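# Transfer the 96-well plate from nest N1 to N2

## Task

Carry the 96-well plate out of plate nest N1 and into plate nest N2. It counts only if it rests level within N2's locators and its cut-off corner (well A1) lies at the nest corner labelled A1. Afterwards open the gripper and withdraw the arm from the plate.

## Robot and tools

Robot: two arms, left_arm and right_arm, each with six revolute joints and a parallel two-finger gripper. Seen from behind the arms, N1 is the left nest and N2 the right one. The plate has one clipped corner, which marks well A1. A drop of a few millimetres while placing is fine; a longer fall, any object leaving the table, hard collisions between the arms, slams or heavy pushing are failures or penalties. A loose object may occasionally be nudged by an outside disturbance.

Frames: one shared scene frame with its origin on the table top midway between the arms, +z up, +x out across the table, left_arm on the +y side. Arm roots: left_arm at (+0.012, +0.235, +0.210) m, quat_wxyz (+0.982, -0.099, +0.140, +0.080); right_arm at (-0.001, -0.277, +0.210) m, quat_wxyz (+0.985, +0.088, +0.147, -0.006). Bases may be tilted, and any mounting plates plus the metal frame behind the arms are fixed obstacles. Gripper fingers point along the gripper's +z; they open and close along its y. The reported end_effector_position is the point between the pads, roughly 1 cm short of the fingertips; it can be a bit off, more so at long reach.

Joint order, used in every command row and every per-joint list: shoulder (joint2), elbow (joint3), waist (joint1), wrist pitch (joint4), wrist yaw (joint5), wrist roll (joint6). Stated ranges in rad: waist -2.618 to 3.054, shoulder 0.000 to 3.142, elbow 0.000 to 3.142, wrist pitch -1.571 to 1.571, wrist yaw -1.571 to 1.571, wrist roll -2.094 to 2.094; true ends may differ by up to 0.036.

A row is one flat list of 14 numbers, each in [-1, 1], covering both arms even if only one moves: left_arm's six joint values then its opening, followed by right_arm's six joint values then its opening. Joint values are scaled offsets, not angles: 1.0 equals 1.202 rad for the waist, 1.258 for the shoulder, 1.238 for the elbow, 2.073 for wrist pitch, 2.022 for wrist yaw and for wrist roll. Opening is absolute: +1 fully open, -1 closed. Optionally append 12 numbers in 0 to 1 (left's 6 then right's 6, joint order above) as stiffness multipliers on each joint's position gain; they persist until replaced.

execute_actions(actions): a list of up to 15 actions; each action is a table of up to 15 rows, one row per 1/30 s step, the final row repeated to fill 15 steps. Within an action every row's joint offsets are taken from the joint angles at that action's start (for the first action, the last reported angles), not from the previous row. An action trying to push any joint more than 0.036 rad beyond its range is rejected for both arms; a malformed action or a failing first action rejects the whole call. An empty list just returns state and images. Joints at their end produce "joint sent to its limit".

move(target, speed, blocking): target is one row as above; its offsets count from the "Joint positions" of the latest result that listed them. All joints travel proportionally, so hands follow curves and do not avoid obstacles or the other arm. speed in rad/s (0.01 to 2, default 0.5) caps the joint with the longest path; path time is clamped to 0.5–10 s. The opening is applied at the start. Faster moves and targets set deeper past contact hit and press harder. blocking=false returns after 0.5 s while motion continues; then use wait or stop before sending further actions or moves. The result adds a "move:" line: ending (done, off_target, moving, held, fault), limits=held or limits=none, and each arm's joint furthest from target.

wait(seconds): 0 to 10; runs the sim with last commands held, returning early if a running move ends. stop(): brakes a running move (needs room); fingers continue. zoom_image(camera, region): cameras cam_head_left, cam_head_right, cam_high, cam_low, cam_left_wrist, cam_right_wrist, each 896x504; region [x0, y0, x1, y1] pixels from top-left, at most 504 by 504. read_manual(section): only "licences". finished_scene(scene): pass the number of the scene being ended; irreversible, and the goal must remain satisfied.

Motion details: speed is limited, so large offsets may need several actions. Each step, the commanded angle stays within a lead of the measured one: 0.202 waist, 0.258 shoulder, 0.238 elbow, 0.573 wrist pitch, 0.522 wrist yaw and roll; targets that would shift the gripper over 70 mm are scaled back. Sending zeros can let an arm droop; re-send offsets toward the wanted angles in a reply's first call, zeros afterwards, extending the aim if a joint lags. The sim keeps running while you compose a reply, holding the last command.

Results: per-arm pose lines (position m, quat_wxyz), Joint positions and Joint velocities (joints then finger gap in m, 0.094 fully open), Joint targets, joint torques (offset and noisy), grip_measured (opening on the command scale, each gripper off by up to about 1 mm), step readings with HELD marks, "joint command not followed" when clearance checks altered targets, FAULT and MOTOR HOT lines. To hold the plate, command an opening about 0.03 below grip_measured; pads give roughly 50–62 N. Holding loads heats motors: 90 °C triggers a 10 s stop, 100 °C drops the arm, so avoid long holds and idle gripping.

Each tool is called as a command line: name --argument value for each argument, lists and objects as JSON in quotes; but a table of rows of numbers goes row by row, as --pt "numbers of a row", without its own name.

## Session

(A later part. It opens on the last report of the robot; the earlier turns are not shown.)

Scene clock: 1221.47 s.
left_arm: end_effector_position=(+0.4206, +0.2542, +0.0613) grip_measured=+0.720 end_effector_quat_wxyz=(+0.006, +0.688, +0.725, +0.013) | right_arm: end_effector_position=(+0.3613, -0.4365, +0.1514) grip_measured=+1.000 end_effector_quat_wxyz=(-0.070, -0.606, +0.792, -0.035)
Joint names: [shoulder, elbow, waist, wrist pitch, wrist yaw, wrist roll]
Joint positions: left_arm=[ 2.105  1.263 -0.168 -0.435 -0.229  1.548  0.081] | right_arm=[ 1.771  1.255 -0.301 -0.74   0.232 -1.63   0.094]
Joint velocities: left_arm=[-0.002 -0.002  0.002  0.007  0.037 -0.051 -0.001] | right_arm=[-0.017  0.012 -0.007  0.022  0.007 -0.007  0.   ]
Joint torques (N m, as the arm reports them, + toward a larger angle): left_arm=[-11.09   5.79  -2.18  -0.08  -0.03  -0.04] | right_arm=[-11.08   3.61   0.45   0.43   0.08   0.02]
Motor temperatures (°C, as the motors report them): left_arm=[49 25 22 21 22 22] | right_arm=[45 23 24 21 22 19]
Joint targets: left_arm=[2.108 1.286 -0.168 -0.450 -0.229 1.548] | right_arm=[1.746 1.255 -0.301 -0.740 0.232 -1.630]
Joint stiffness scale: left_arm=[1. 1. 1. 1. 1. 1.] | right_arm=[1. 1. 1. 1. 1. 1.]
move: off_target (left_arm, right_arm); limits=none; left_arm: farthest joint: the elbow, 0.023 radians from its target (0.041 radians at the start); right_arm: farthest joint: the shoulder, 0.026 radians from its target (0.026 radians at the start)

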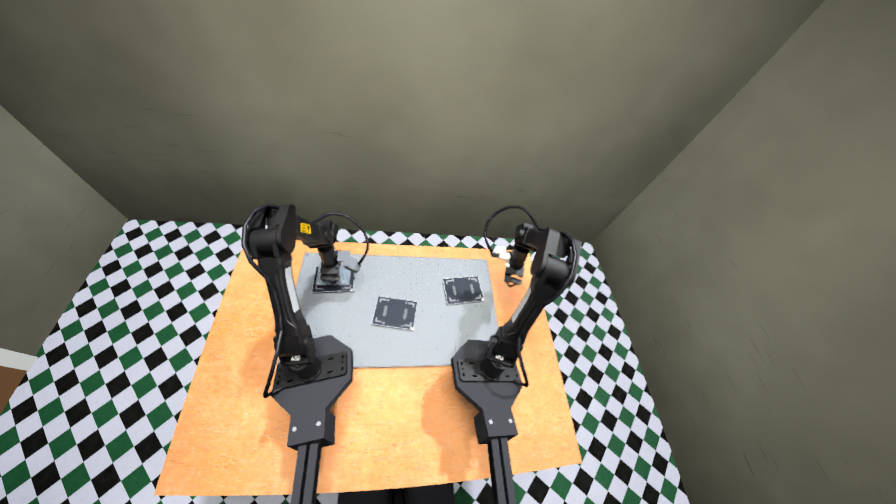

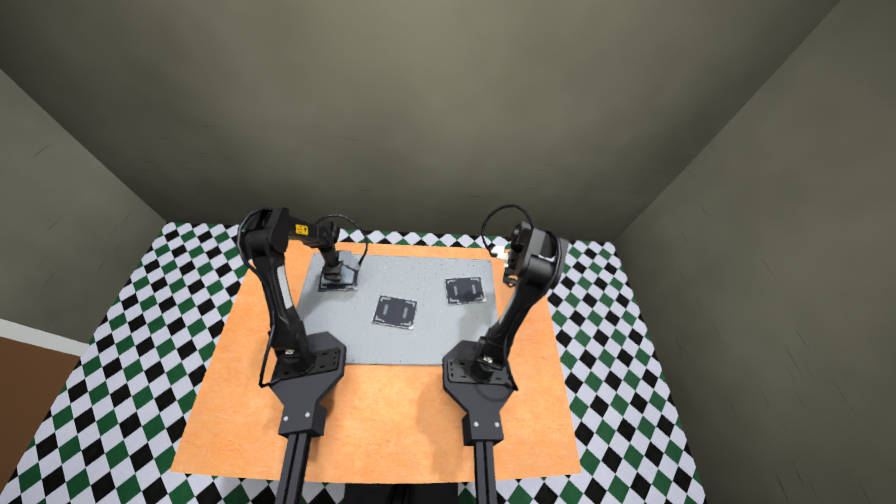

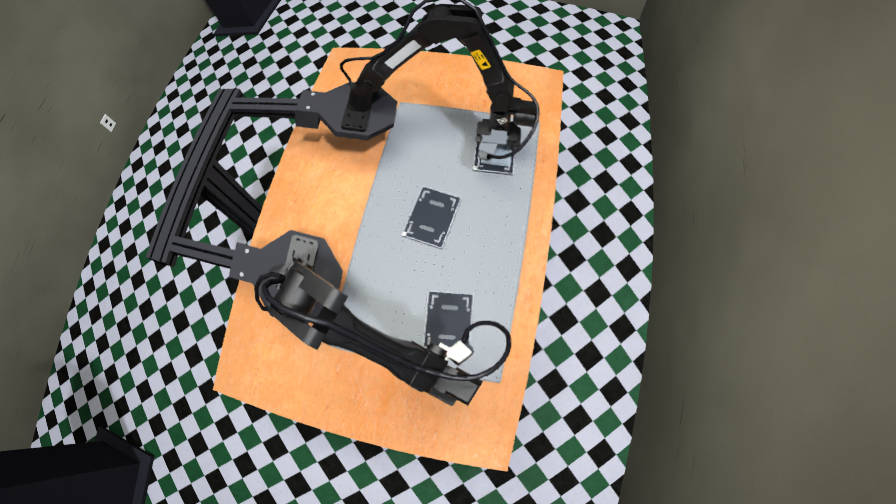

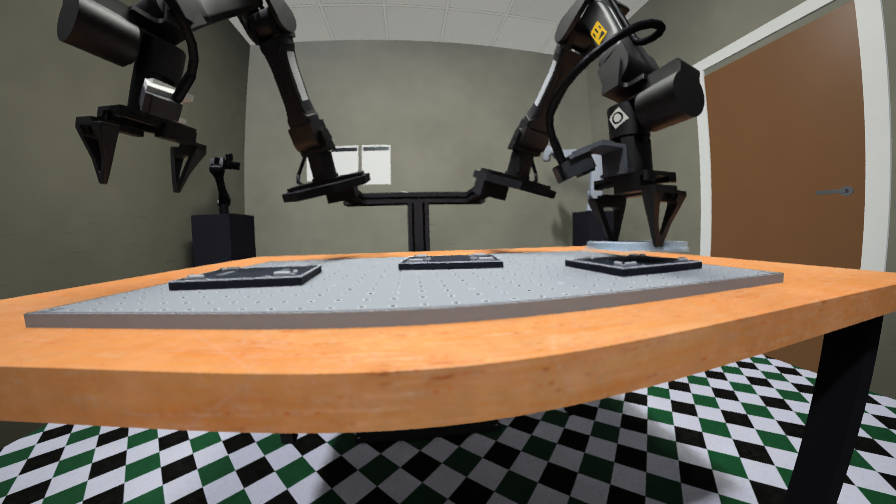

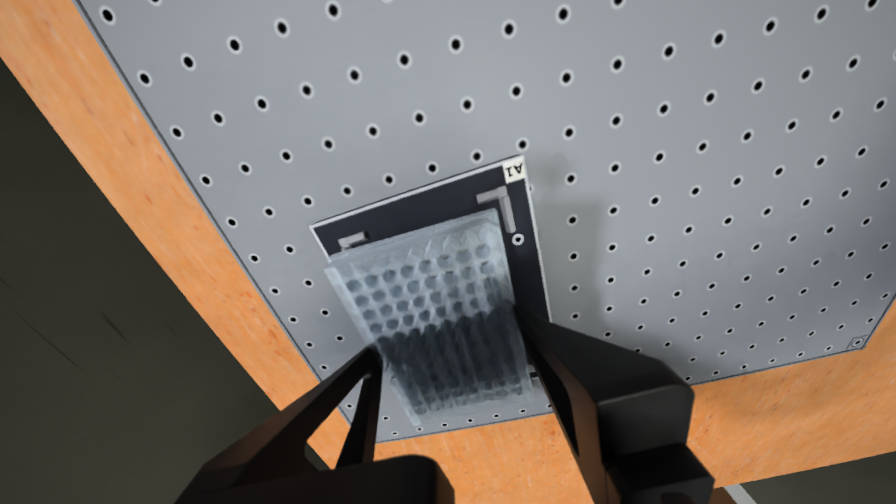

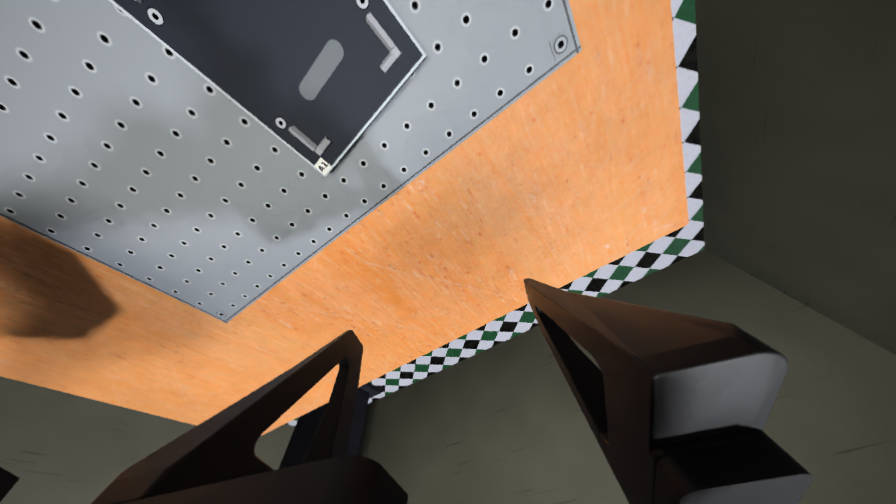

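move --target '[0.010,0.010,0,-0.0116,0,0,0.69,-0.02,0,0,0,0,0,1]' --speed 0.03

zoom_image --camera "cam_left_wrist" --region '[290,130,560,300]'

Scene clock: 1231.47 s.
left_arm: end_effector_position=(+0.4195, +0.2541, +0.0611) grip_measured=+0.720 end_effector_quat_wxyz=(+0.004, +0.689, +0.725, +0.011) | right_arm: end_effector_position=(+0.3613, -0.4365, +0.1514) grip_measured=+1.000 end_effector_quat_wxyz=(-0.070, -0.606, +0.792, -0.035)
Joint names: [shoulder, elbow, waist, wrist pitch, wrist yaw, wrist roll]
Joint positions: left_arm=[ 2.105  1.263 -0.168 -0.439 -0.229  1.548  0.081] | right_arm=[ 1.771  1.255 -0.301 -0.74   0.232 -1.63   0.094]
Joint velocities: left_arm=[-0.007  0.012 -0.017 -0.051 -0.095 -0.095 -0.001] | right_arm=[-0.007 -0.007  0.002 -0.007  0.037  0.007  0.   ]
Joint torques (N m, as the arm reports them, + toward a larger angle): left_arm=[-10.24   4.85  -2.17  -0.13  -0.03  -0.04] | right_arm=[-11.06   3.59   0.45   0.44   0.09   0.01]
Motor temperatures (°C, as the motors report them): left_arm=[49 25 22 20 22 22] | right_arm=[45 23 24 21 22 19]
Joint targets: left_arm=[2.118 1.275 -0.168 -0.459 -0.229 1.548] | right_arm=[1.746 1.255 -0.301 -0.740 0.232 -1.630]
Joint stiffness scale: left_arm=[1. 1. 1. 1. 1. 1.] | right_arm=[1. 1. 1. 1. 1. 1.]
move: off_target (right_arm); limits=none; left_arm: farthest joint: the wrist pitch, 0.020 radians from its target (0.024 radians at the start); right_arm: farthest joint: the shoulder, 0.026 radians from its target (0.026 radians at the start)

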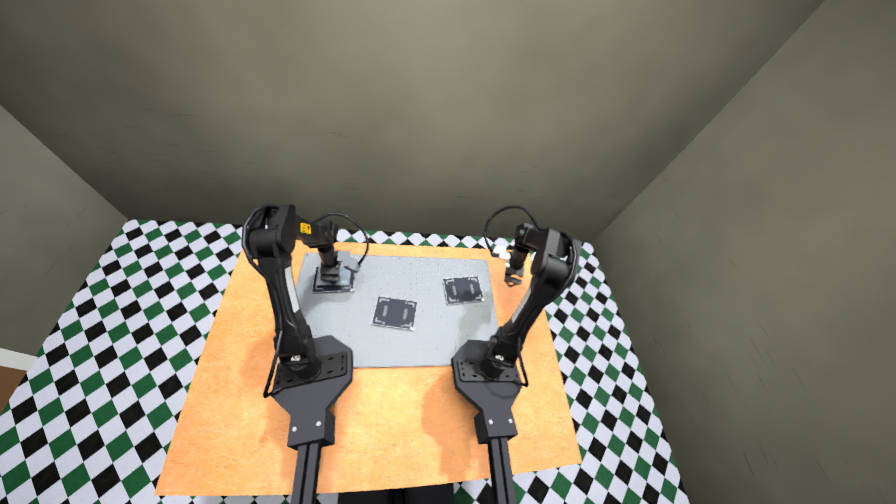

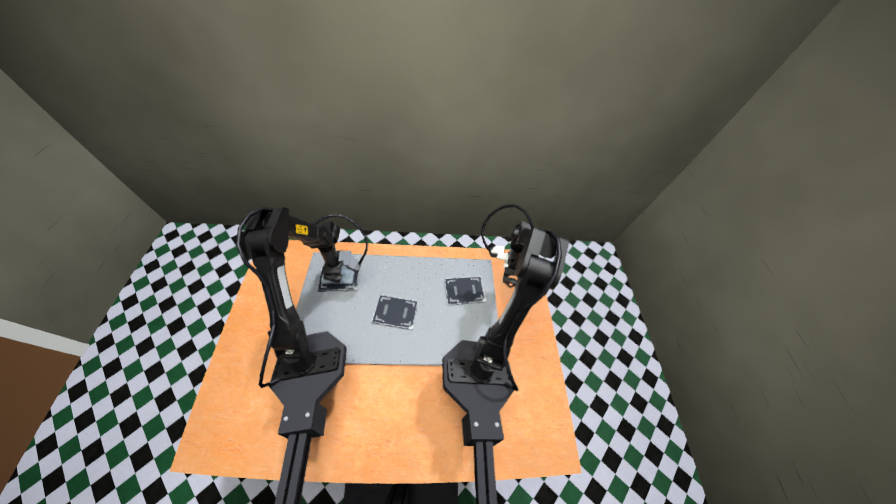

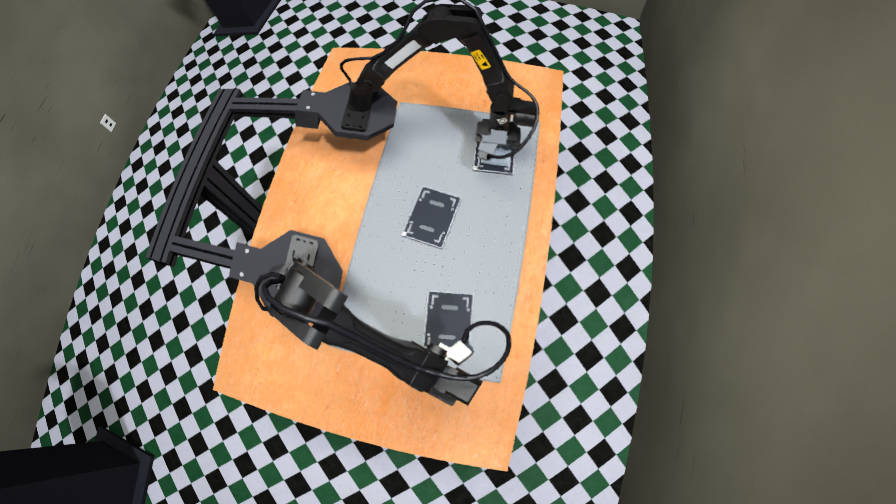

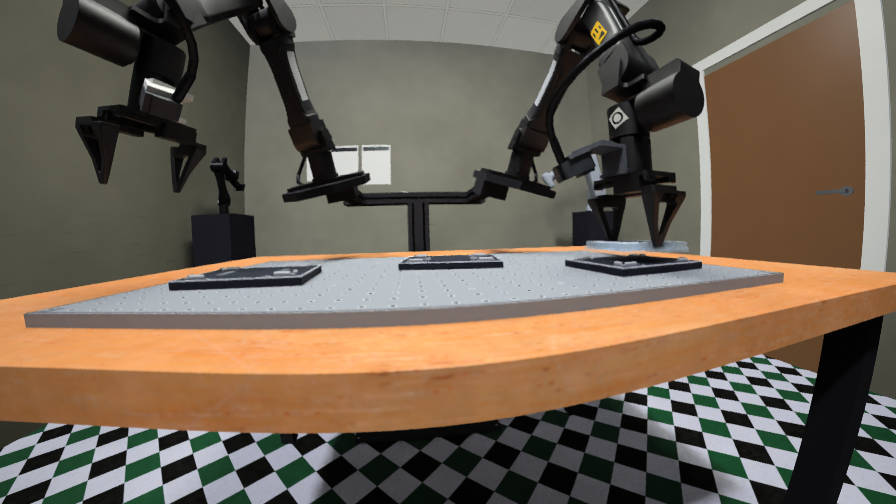

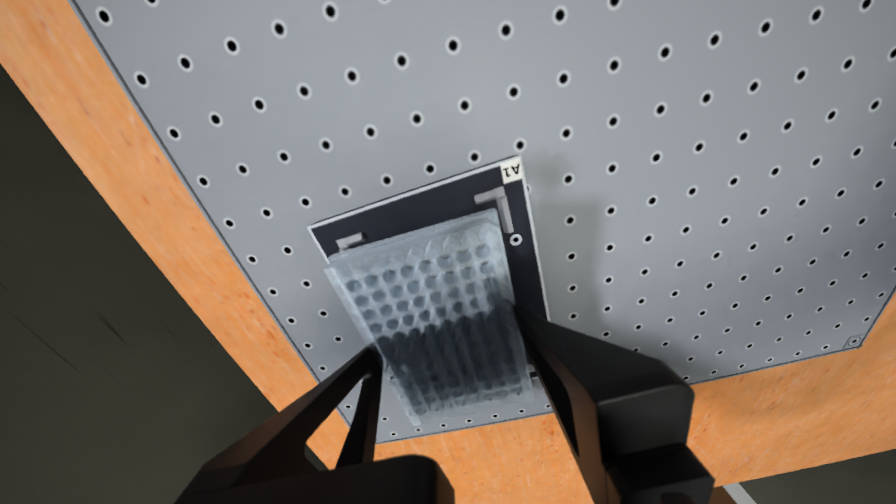

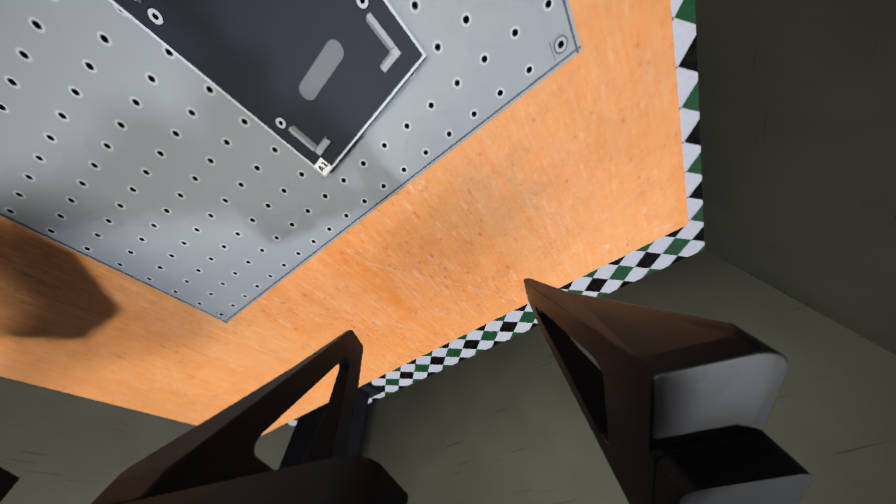

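Region (290, 130, 560, 300) of cam_left_wrist's 896x504 image, scaled by 1.867, with more detail than that image has; it fills the top 317 rows of this view, and the rest is white.

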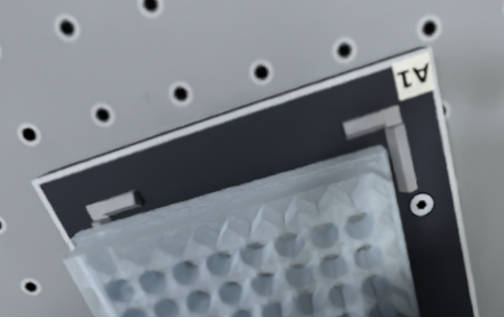

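execute_actions --actions '[[[0.011,0.005,0,-0.010,0,0,0.69,-0.02,0,0,0,0,0,1],[0.0115,0.005,0,-0.0105,0,0,0.69,-0.02,0,0,0,0,0,1],[0.012,0.005,0,-0.011,0,0,0.69,-0.02,0,0,0,0,0,1],[0.0125,0.005,0,-0.0115,0,0,0.69,-0.02,0,0,0,0,0,1],[0.013,0.005,0,-0.012,0,0,0.69,-0.02,0,0,0,0,0,1],[0.0135,0.005,0,-0.0125,0,0,0.69,-0.02,0,0,0,0,0,1]]]'

Scene clock: 1240.53 s.
left_arm: end_effector_position=(+0.4149, +0.2531, +0.0571) grip_measured=+0.720 end_effector_quat_wxyz=(-0.002, +0.690, +0.724, +0.005) | right_arm: end_effector_position=(+0.3613, -0.4365, +0.1514) grip_measured=+1.000 end_effector_quat_wxyz=(-0.070, -0.606, +0.792, -0.035)
Joint names: [shoulder, elbow, waist, wrist pitch, wrist yaw, wrist roll]
Joint positions: left_arm=[ 2.117  1.263 -0.168 -0.446 -0.229  1.548  0.081] | right_arm=[ 1.771  1.255 -0.301 -0.74   0.232 -1.63   0.094]
Joint velocities: left_arm=[-0.002  0.002  0.002  0.051 -0.007 -0.066  0.001] | right_arm=[ 0.017 -0.002  0.007 -0.051 -0.037  0.022  0.   ]
Joint torques (N m, as the arm reports them, + toward a larger angle): left_arm=[-10.86   4.26  -2.19  -0.17  -0.03  -0.04] | right_arm=[-11.09   3.58   0.44   0.44   0.09   0.01]
Motor temperatures (°C, as the motors report them): left_arm=[49 25 22 20 22 22] | right_arm=[45 23 24 21 22 19]
Joint targets: left_arm=[2.122 1.269 -0.168 -0.465 -0.229 1.548] | right_arm=[1.746 1.255 -0.301 -0.740 0.232 -1.630]
Joint stiffness scale: left_arm=[1. 1. 1. 1. 1. 1.] | right_arm=[1. 1. 1. 1. 1. 1.]
Step readings (joint positions):
0: left_arm=[2.105 1.263 -0.168 -0.440 -0.229 1.548] | right_arm=[1.771 1.255 -0.301 -0.740 0.232 -1.630]
1: left_arm=[2.105 1.263 -0.168 -0.440 -0.229 1.548] | right_arm=[1.771 1.255 -0.301 -0.740 0.232 -1.630]
2: left_arm=[2.105 1.263 -0.168 -0.440 -0.229 1.548] | right_arm=[1.771 1.255 -0.301 -0.740 0.232 -1.630]
4: left_arm=[2.105 1.263 -0.168 -0.441 -0.229 1.548] | right_arm=[1.771 1.255 -0.301 -0.740 0.232 -1.630]
8: left_arm=[2.111 1.263 -0.168 -0.442 -0.229 1.548] | right_arm=[1.771 1.255 -0.301 -0.740 0.232 -1.630]
15: Joint positions above

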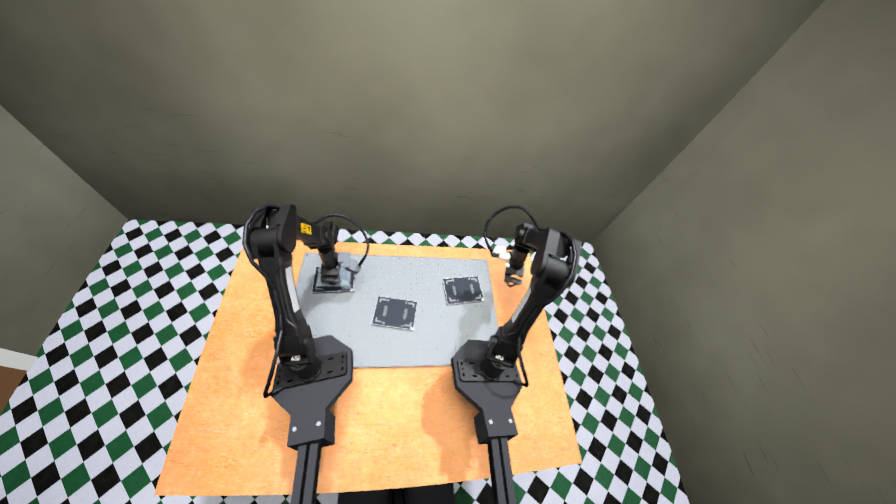

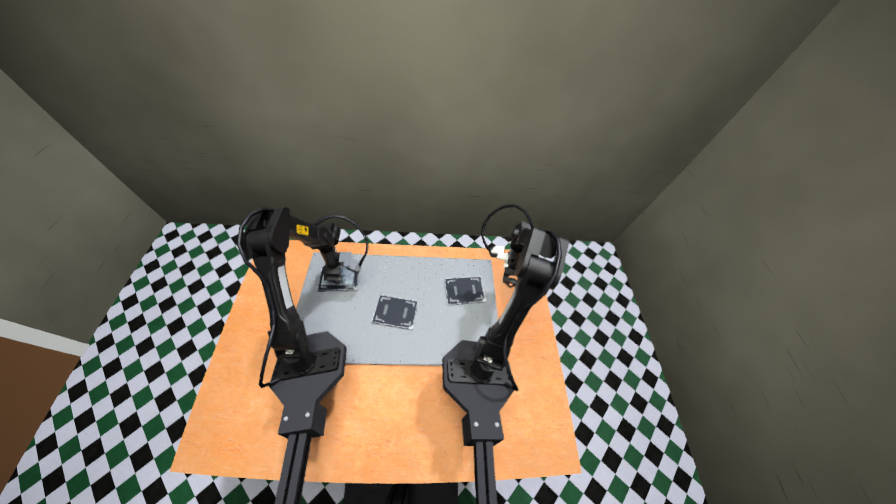

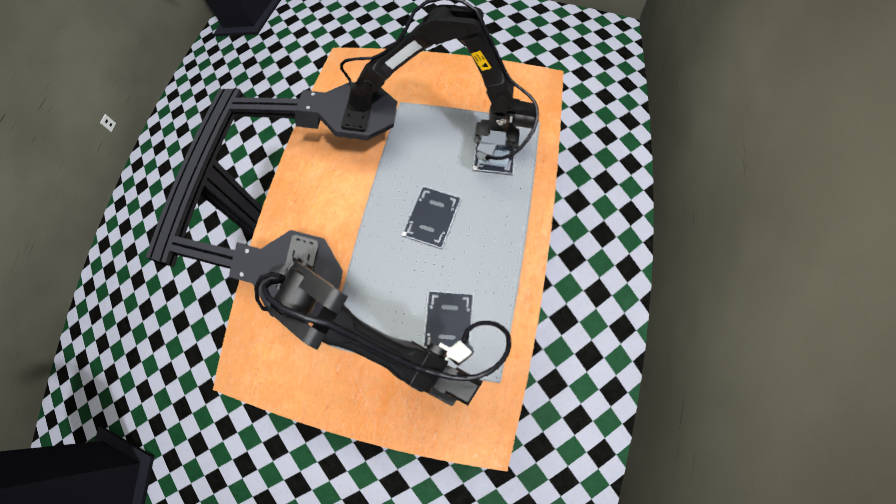

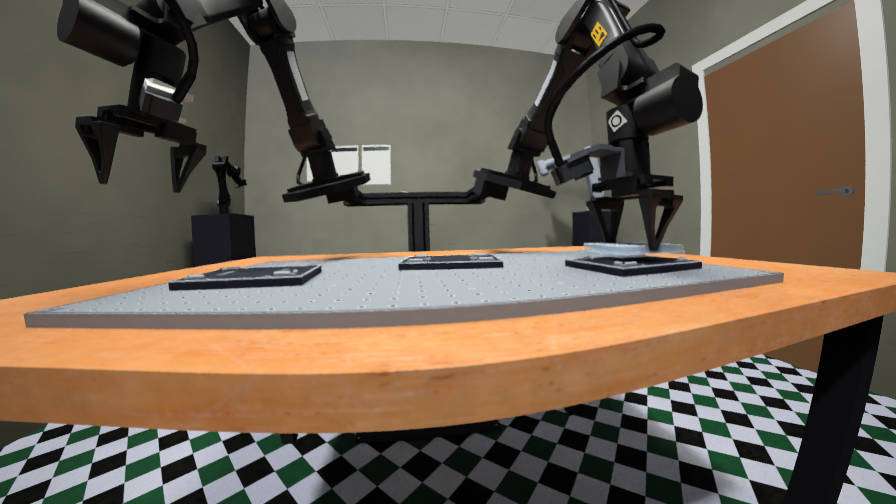

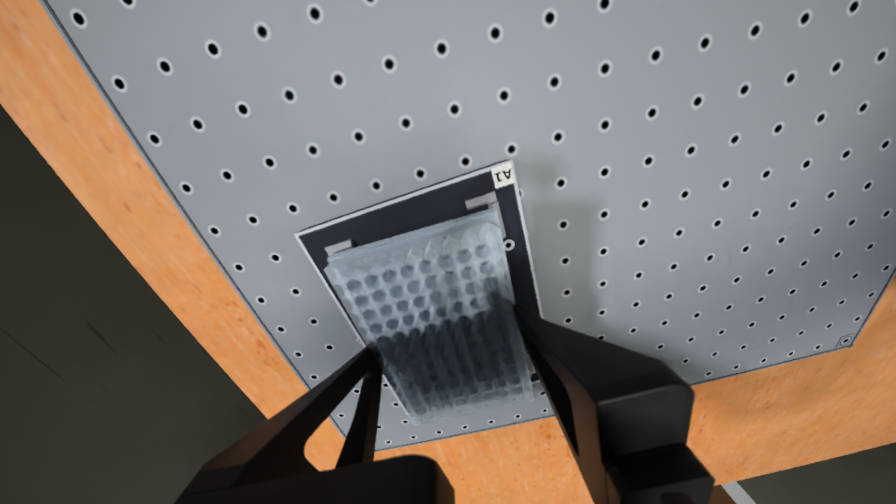

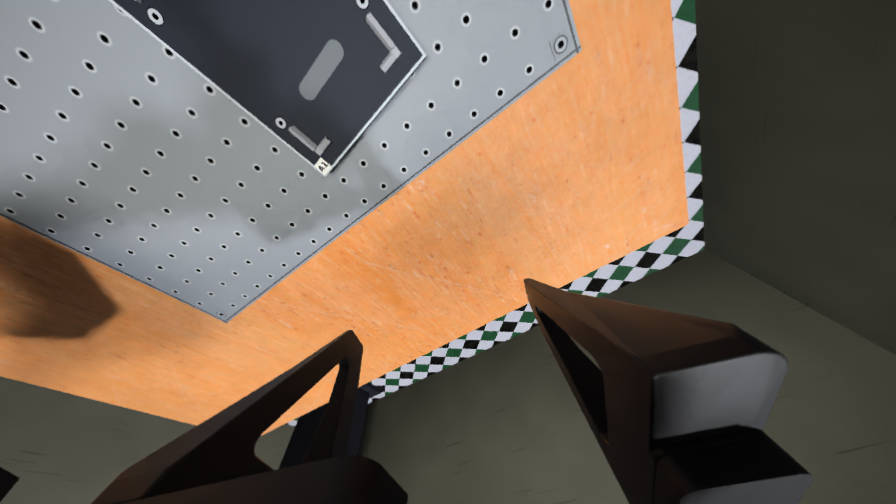

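execute_actions --actions '[[[0.002,0.003,0,0,0,0,0.69,-0.02,0,0,0,0,0,1]]]'

zoom_image --camera "cam_left_wrist" --region '[290,130,560,300]'

zoom_image --camera "cam_low" --region '[540,190,740,295]'

Scene clock: 1246.17 s.
left_arm: end_effector_position=(+0.4149, +0.2531, +0.0571) grip_measured=+0.720 end_effector_quat_wxyz=(-0.002, +0.690, +0.724, +0.005) | right_arm: end_effector_position=(+0.3613, -0.4365, +0.1514) grip_measured=+1.000 end_effector_quat_wxyz=(-0.070, -0.606, +0.792, -0.035)
Joint names: [shoulder, elbow, waist, wrist pitch, wrist yaw, wrist roll]
Joint positions: left_arm=[ 2.117  1.263 -0.168 -0.446 -0.229  1.548  0.081] | right_arm=[ 1.771  1.255 -0.301 -0.74   0.232 -1.63   0.094]
Joint velocities: left_arm=[-0.017  0.007 -0.007  0.051  0.007  0.007  0.   ] | right_arm=[-0.027 -0.007  0.017 -0.022  0.051  0.037  0.   ]
Joint torques (N m, as the arm reports them, + toward a larger angle): left_arm=[-11.07   4.07  -2.19   0.01  -0.03  -0.04] | right_arm=[-11.11   3.57   0.47   0.43   0.08   0.02]
Motor temperatures (°C, as the motors report them): left_arm=[49 25 22 20 22 22] | right_arm=[45 23 24 21 22 19]
Joint targets: left_arm=[2.119 1.267 -0.168 -0.446 -0.229 1.548] | right_arm=[1.746 1.255 -0.301 -0.740 0.232 -1.630]
Joint stiffness scale: left_arm=[1. 1. 1. 1. 1. 1.] | right_arm=[1. 1. 1. 1. 1. 1.]
Step readings (joint positions):
0: left_arm=[2.117 1.263 -0.168 -0.446 -0.229 1.548] | right_arm=[1.771 1.255 -0.301 -0.740 0.232 -1.630]
1: left_arm=[2.117 1.263 -0.168 -0.446 -0.229 1.548] | right_arm=[1.771 1.255 -0.301 -0.740 0.232 -1.630]
2: left_arm=[2.117 1.263 -0.168 -0.446 -0.229 1.548] | right_arm=[1.771 1.255 -0.301 -0.740 0.232 -1.630]
4: left_arm=[2.117 1.263 -0.168 -0.446 -0.229 1.548] | right_arm=[1.771 1.255 -0.301 -0.740 0.232 -1.630]
8: left_arm=[2.117 1.263 -0.168 -0.446 -0.229 1.548] | right_arm=[1.771 1.255 -0.301 -0.740 0.232 -1.630]
15: Joint positions above

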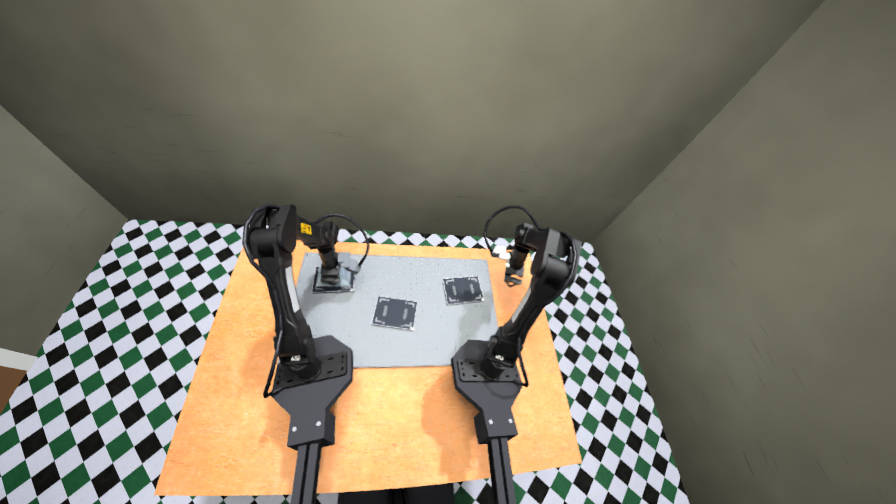

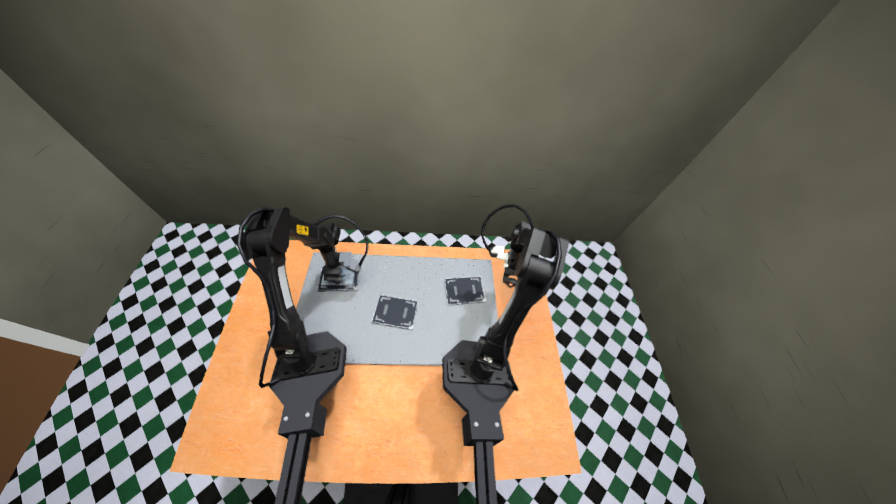

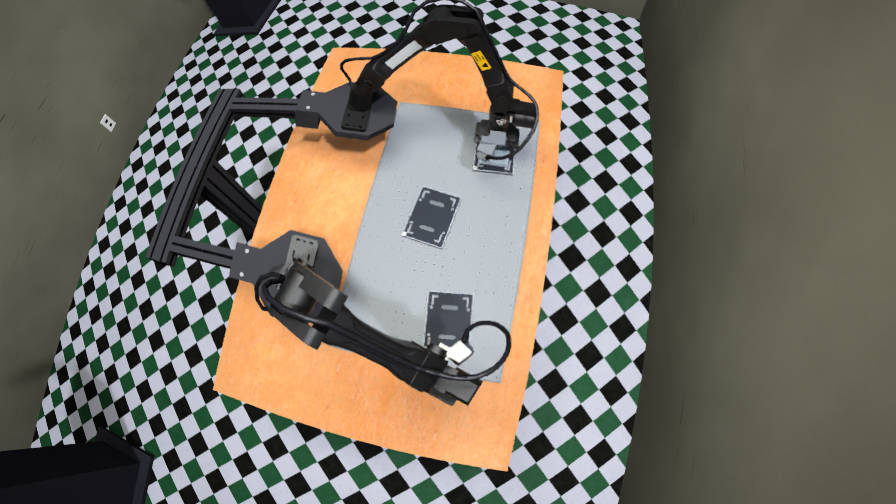

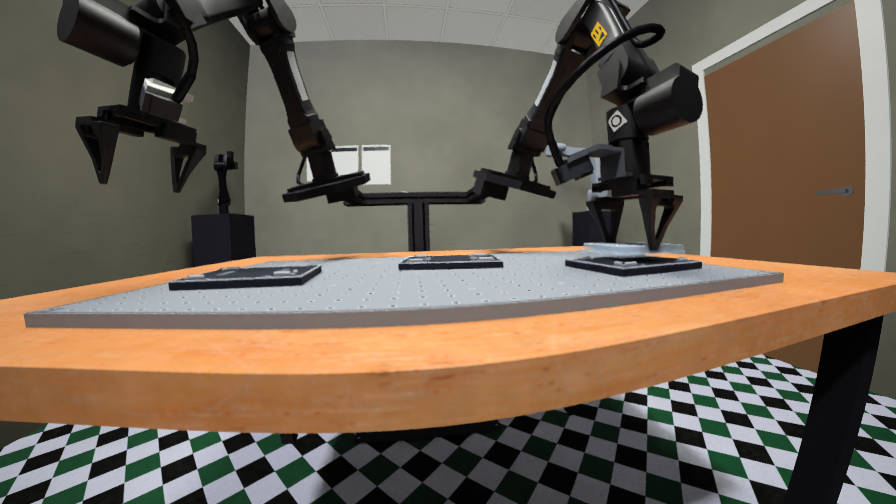

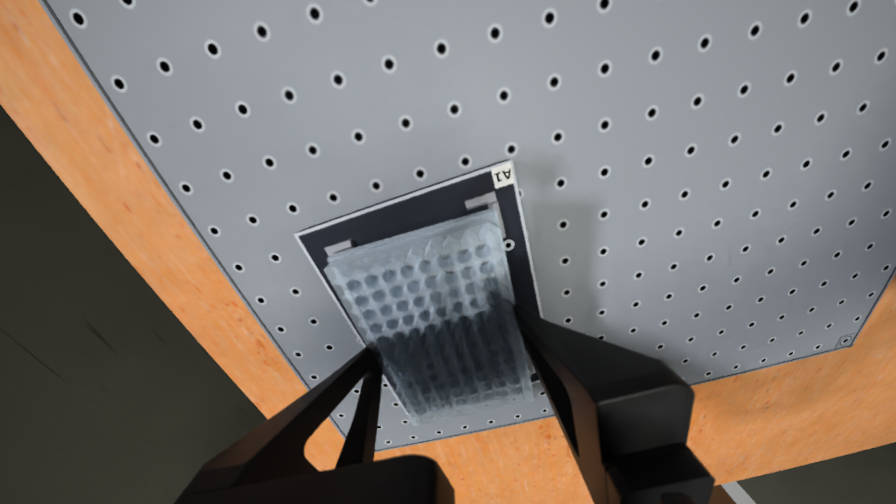

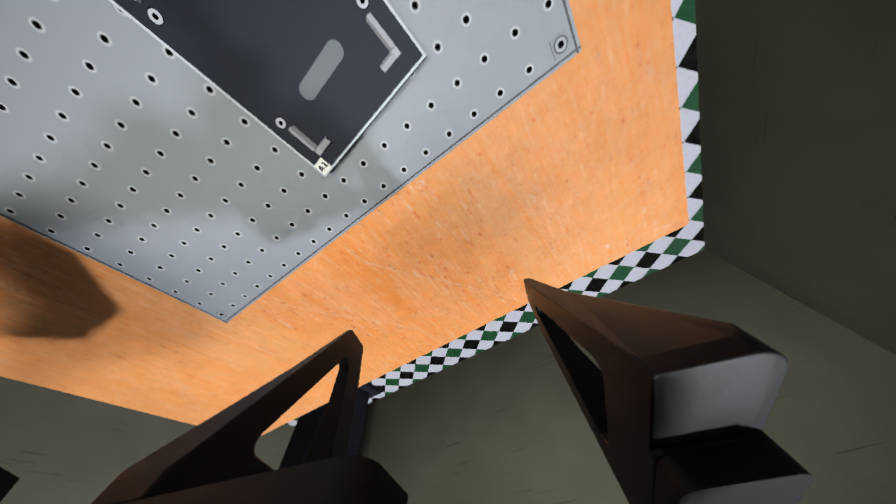

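Region (290, 130, 560, 300) of cam_left_wrist's 896x504 image, scaled by 1.867, with more detail than that image has; it fills the top 317 rows of this view, and the rest is white.

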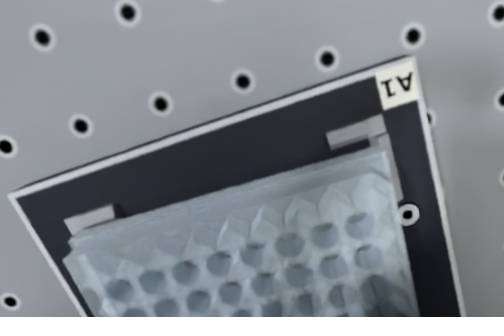

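Region (540, 190, 740, 295) of cam_low's 896x504 image, scaled by 2.520, with more detail than that image has; it fills the top 265 rows of this view, and the rest is white.

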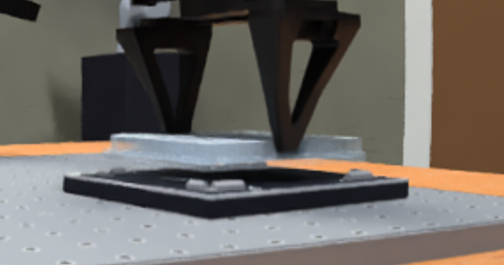

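execute_actions --actions '[[[0.003,0.003,0.004,0.005,0,0.002,0.69,-0.02,0,0,0,0,0,1],[0.004,0.003,0.0044,0.006,0,0.0023,0.69,-0.02,0,0,0,0,0,1],[0.005,0.003,0.0048,0.007,0,0.0025,0.69,-0.02,0,0,0,0,0,1],[0.006,0.003,0.0052,0.008,0,0.0028,0.69,-0.02,0,0,0,0,0,1],[0.007,0.003,0.0056,0.009,0,0.003,0.69,-0.02,0,0,0,0,0,1],[0.008,0.003,0.006,0.010,0,0.0033,0.69,-0.02,0,0,0,0,0,1],[0.009,0.003,0.0063,0.011,0,0.0035,0.69,-0.02,0,0,0,0,0,1],[0.010,0.003,0.0066,0.012,0,0.0038,0.69,-0.02,0,0,0,0,0,1],[0.011,0.003,0.0069,0.013,0,0.004,0.69,-0.02,0,0,0,0,0,1],[0.012,0.003,0.0072,0.014,0,0.0043,0.69,-0.02,0,0,0,0,0,1],[0.0127,0.003,0.0075,0.015,0,0.0045,0.69,-0.02,0,0,0,0,0,1]]]'

zoom_image --camera "cam_left_wrist" --region '[290,130,560,300]'

Scene clock: 1261.40 s.
left_arm: end_effector_position=(+0.4203, +0.2532, +0.0572) grip_measured=+0.720 end_effector_quat_wxyz=(+0.006, +0.689, +0.724, +0.012) | right_arm: end_effector_position=(+0.3613, -0.4365, +0.1514) grip_measured=+1.000 end_effector_quat_wxyz=(-0.070, -0.606, +0.792, -0.035)
Joint names: [shoulder, elbow, waist, wrist pitch, wrist yaw, wrist roll]
Joint positions: left_arm=[ 2.117  1.263 -0.168 -0.424 -0.229  1.551  0.081] | right_arm=[ 1.771  1.255 -0.301 -0.74   0.232 -1.63   0.094]
Joint velocities: left_arm=[-0.007  0.002  0.002  0.051 -0.022 -0.037 -0.   ] | right_arm=[ 0.007 -0.022 -0.002 -0.066 -0.022  0.022  0.   ]
Joint torques (N m, as the arm reports them, + toward a larger angle): left_arm=[-9.99  4.12 -1.46  0.11 -0.03  0.03] | right_arm=[-11.1    3.58   0.49   0.42   0.1    0.02]
Motor temperatures (°C, as the motors report them): left_arm=[49 25 22 20 22 22] | right_arm=[46 23 24 21 22 19]
Joint targets: left_arm=[2.133 1.267 -0.159 -0.415 -0.229 1.557] | right_arm=[1.746 1.255 -0.301 -0.740 0.232 -1.630]
Joint stiffness scale: left_arm=[1. 1. 1. 1. 1. 1.] | right_arm=[1. 1. 1. 1. 1. 1.]
Step readings (joint positions):
0: left_arm=[2.117 1.263 -0.168 -0.446 -0.229 1.548] | right_arm=[1.771 1.255 -0.301 -0.740 0.232 -1.630]
1: left_arm=[2.117 1.263 -0.168 -0.446 -0.229 1.548] | right_arm=[1.771 1.255 -0.301 -0.740 0.232 -1.630]
2: left_arm=[2.117 1.263 -0.168 -0.445 -0.229 1.548] | right_arm=[1.771 1.255 -0.301 -0.740 0.232 -1.630]
4: left_arm=[2.117 1.263 -0.168 -0.442 -0.229 1.548] | right_arm=[1.771 1.255 -0.301 -0.740 0.232 -1.630]
8: left_arm=[2.117 1.263 -0.168 -0.436 -0.229 1.548] | right_arm=[1.771 1.255 -0.301 -0.740 0.232 -1.630]
15: Joint positions above

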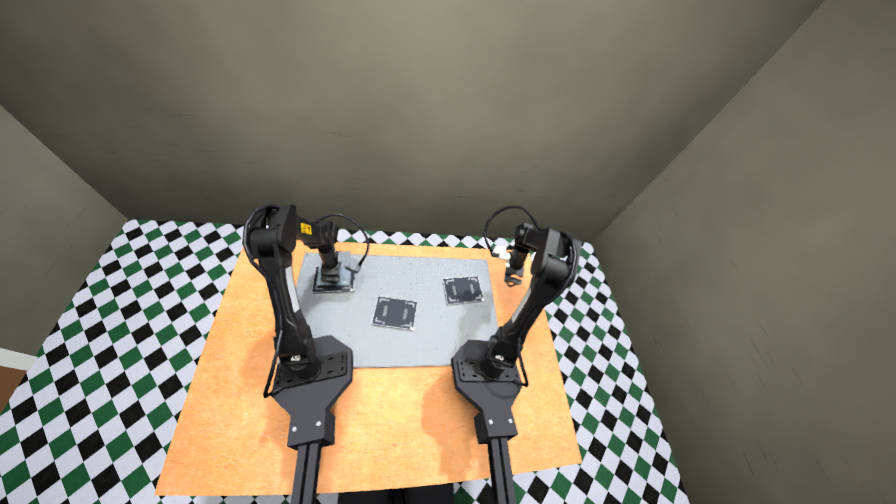

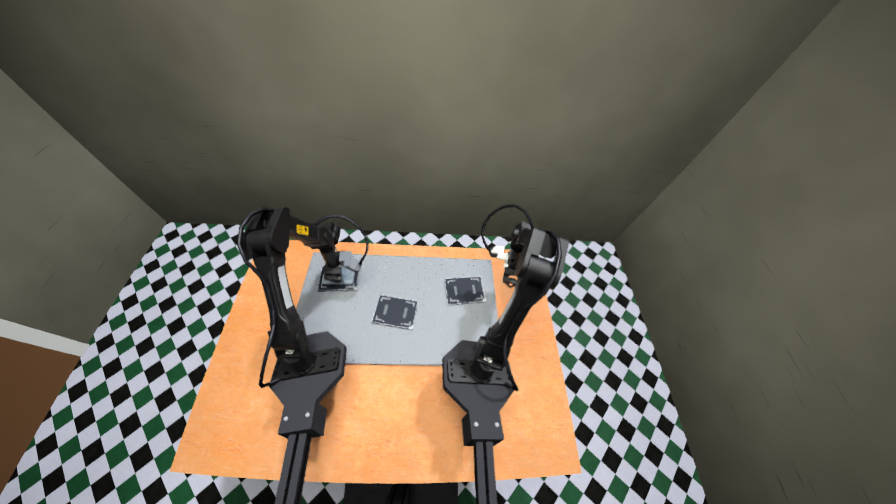

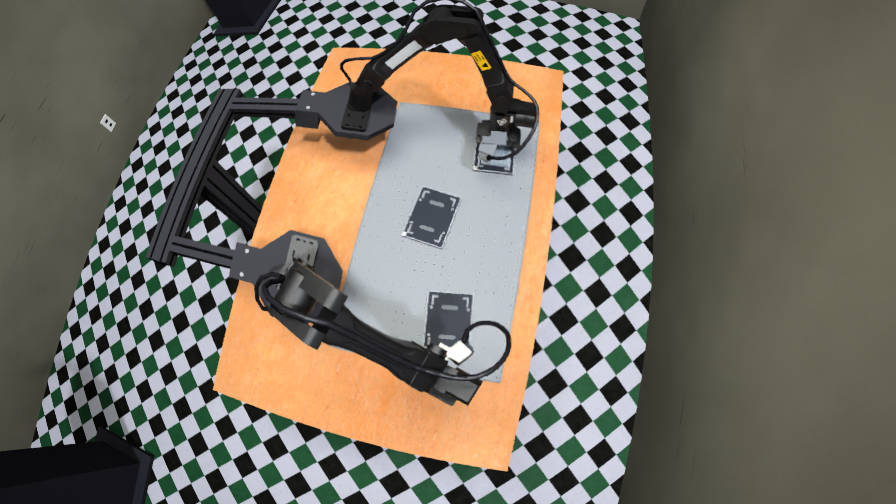

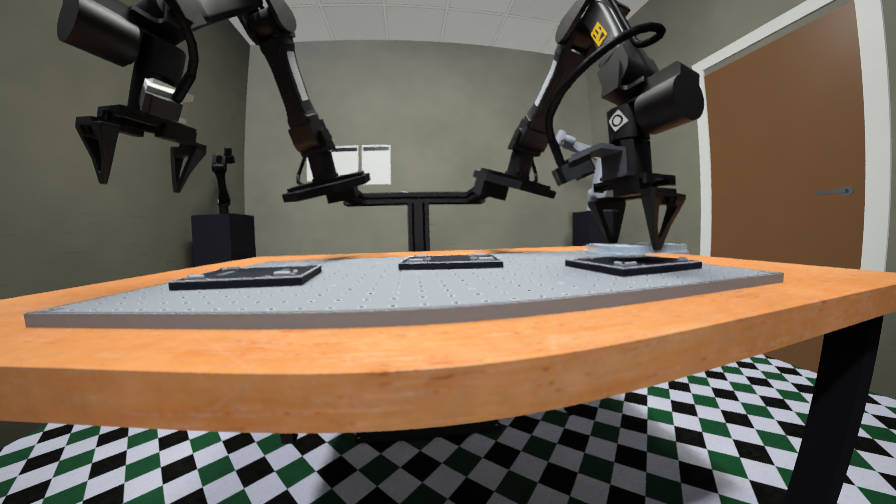

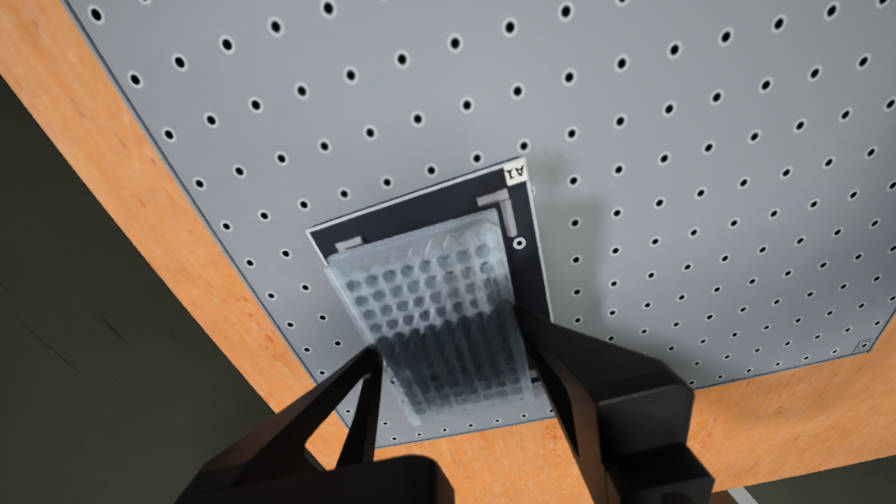

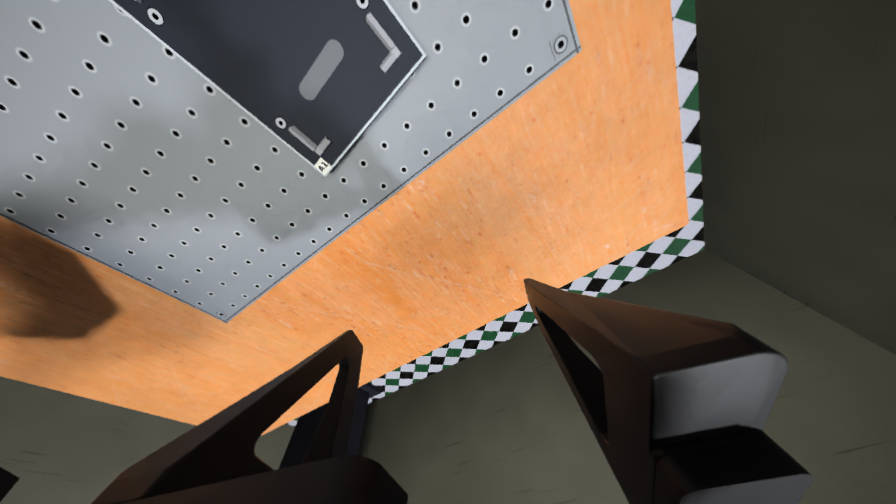

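Region (290, 130, 560, 300) of cam_left_wrist's 896x504 image, scaled by 1.867, with more detail than that image has; it fills the top 317 rows of this view, and the rest is white.

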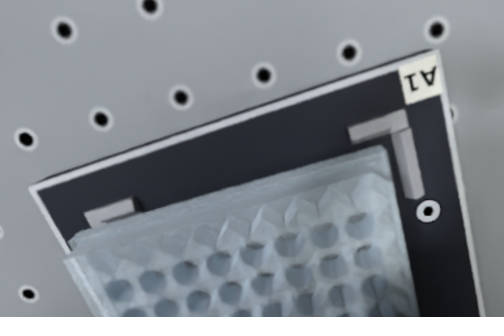

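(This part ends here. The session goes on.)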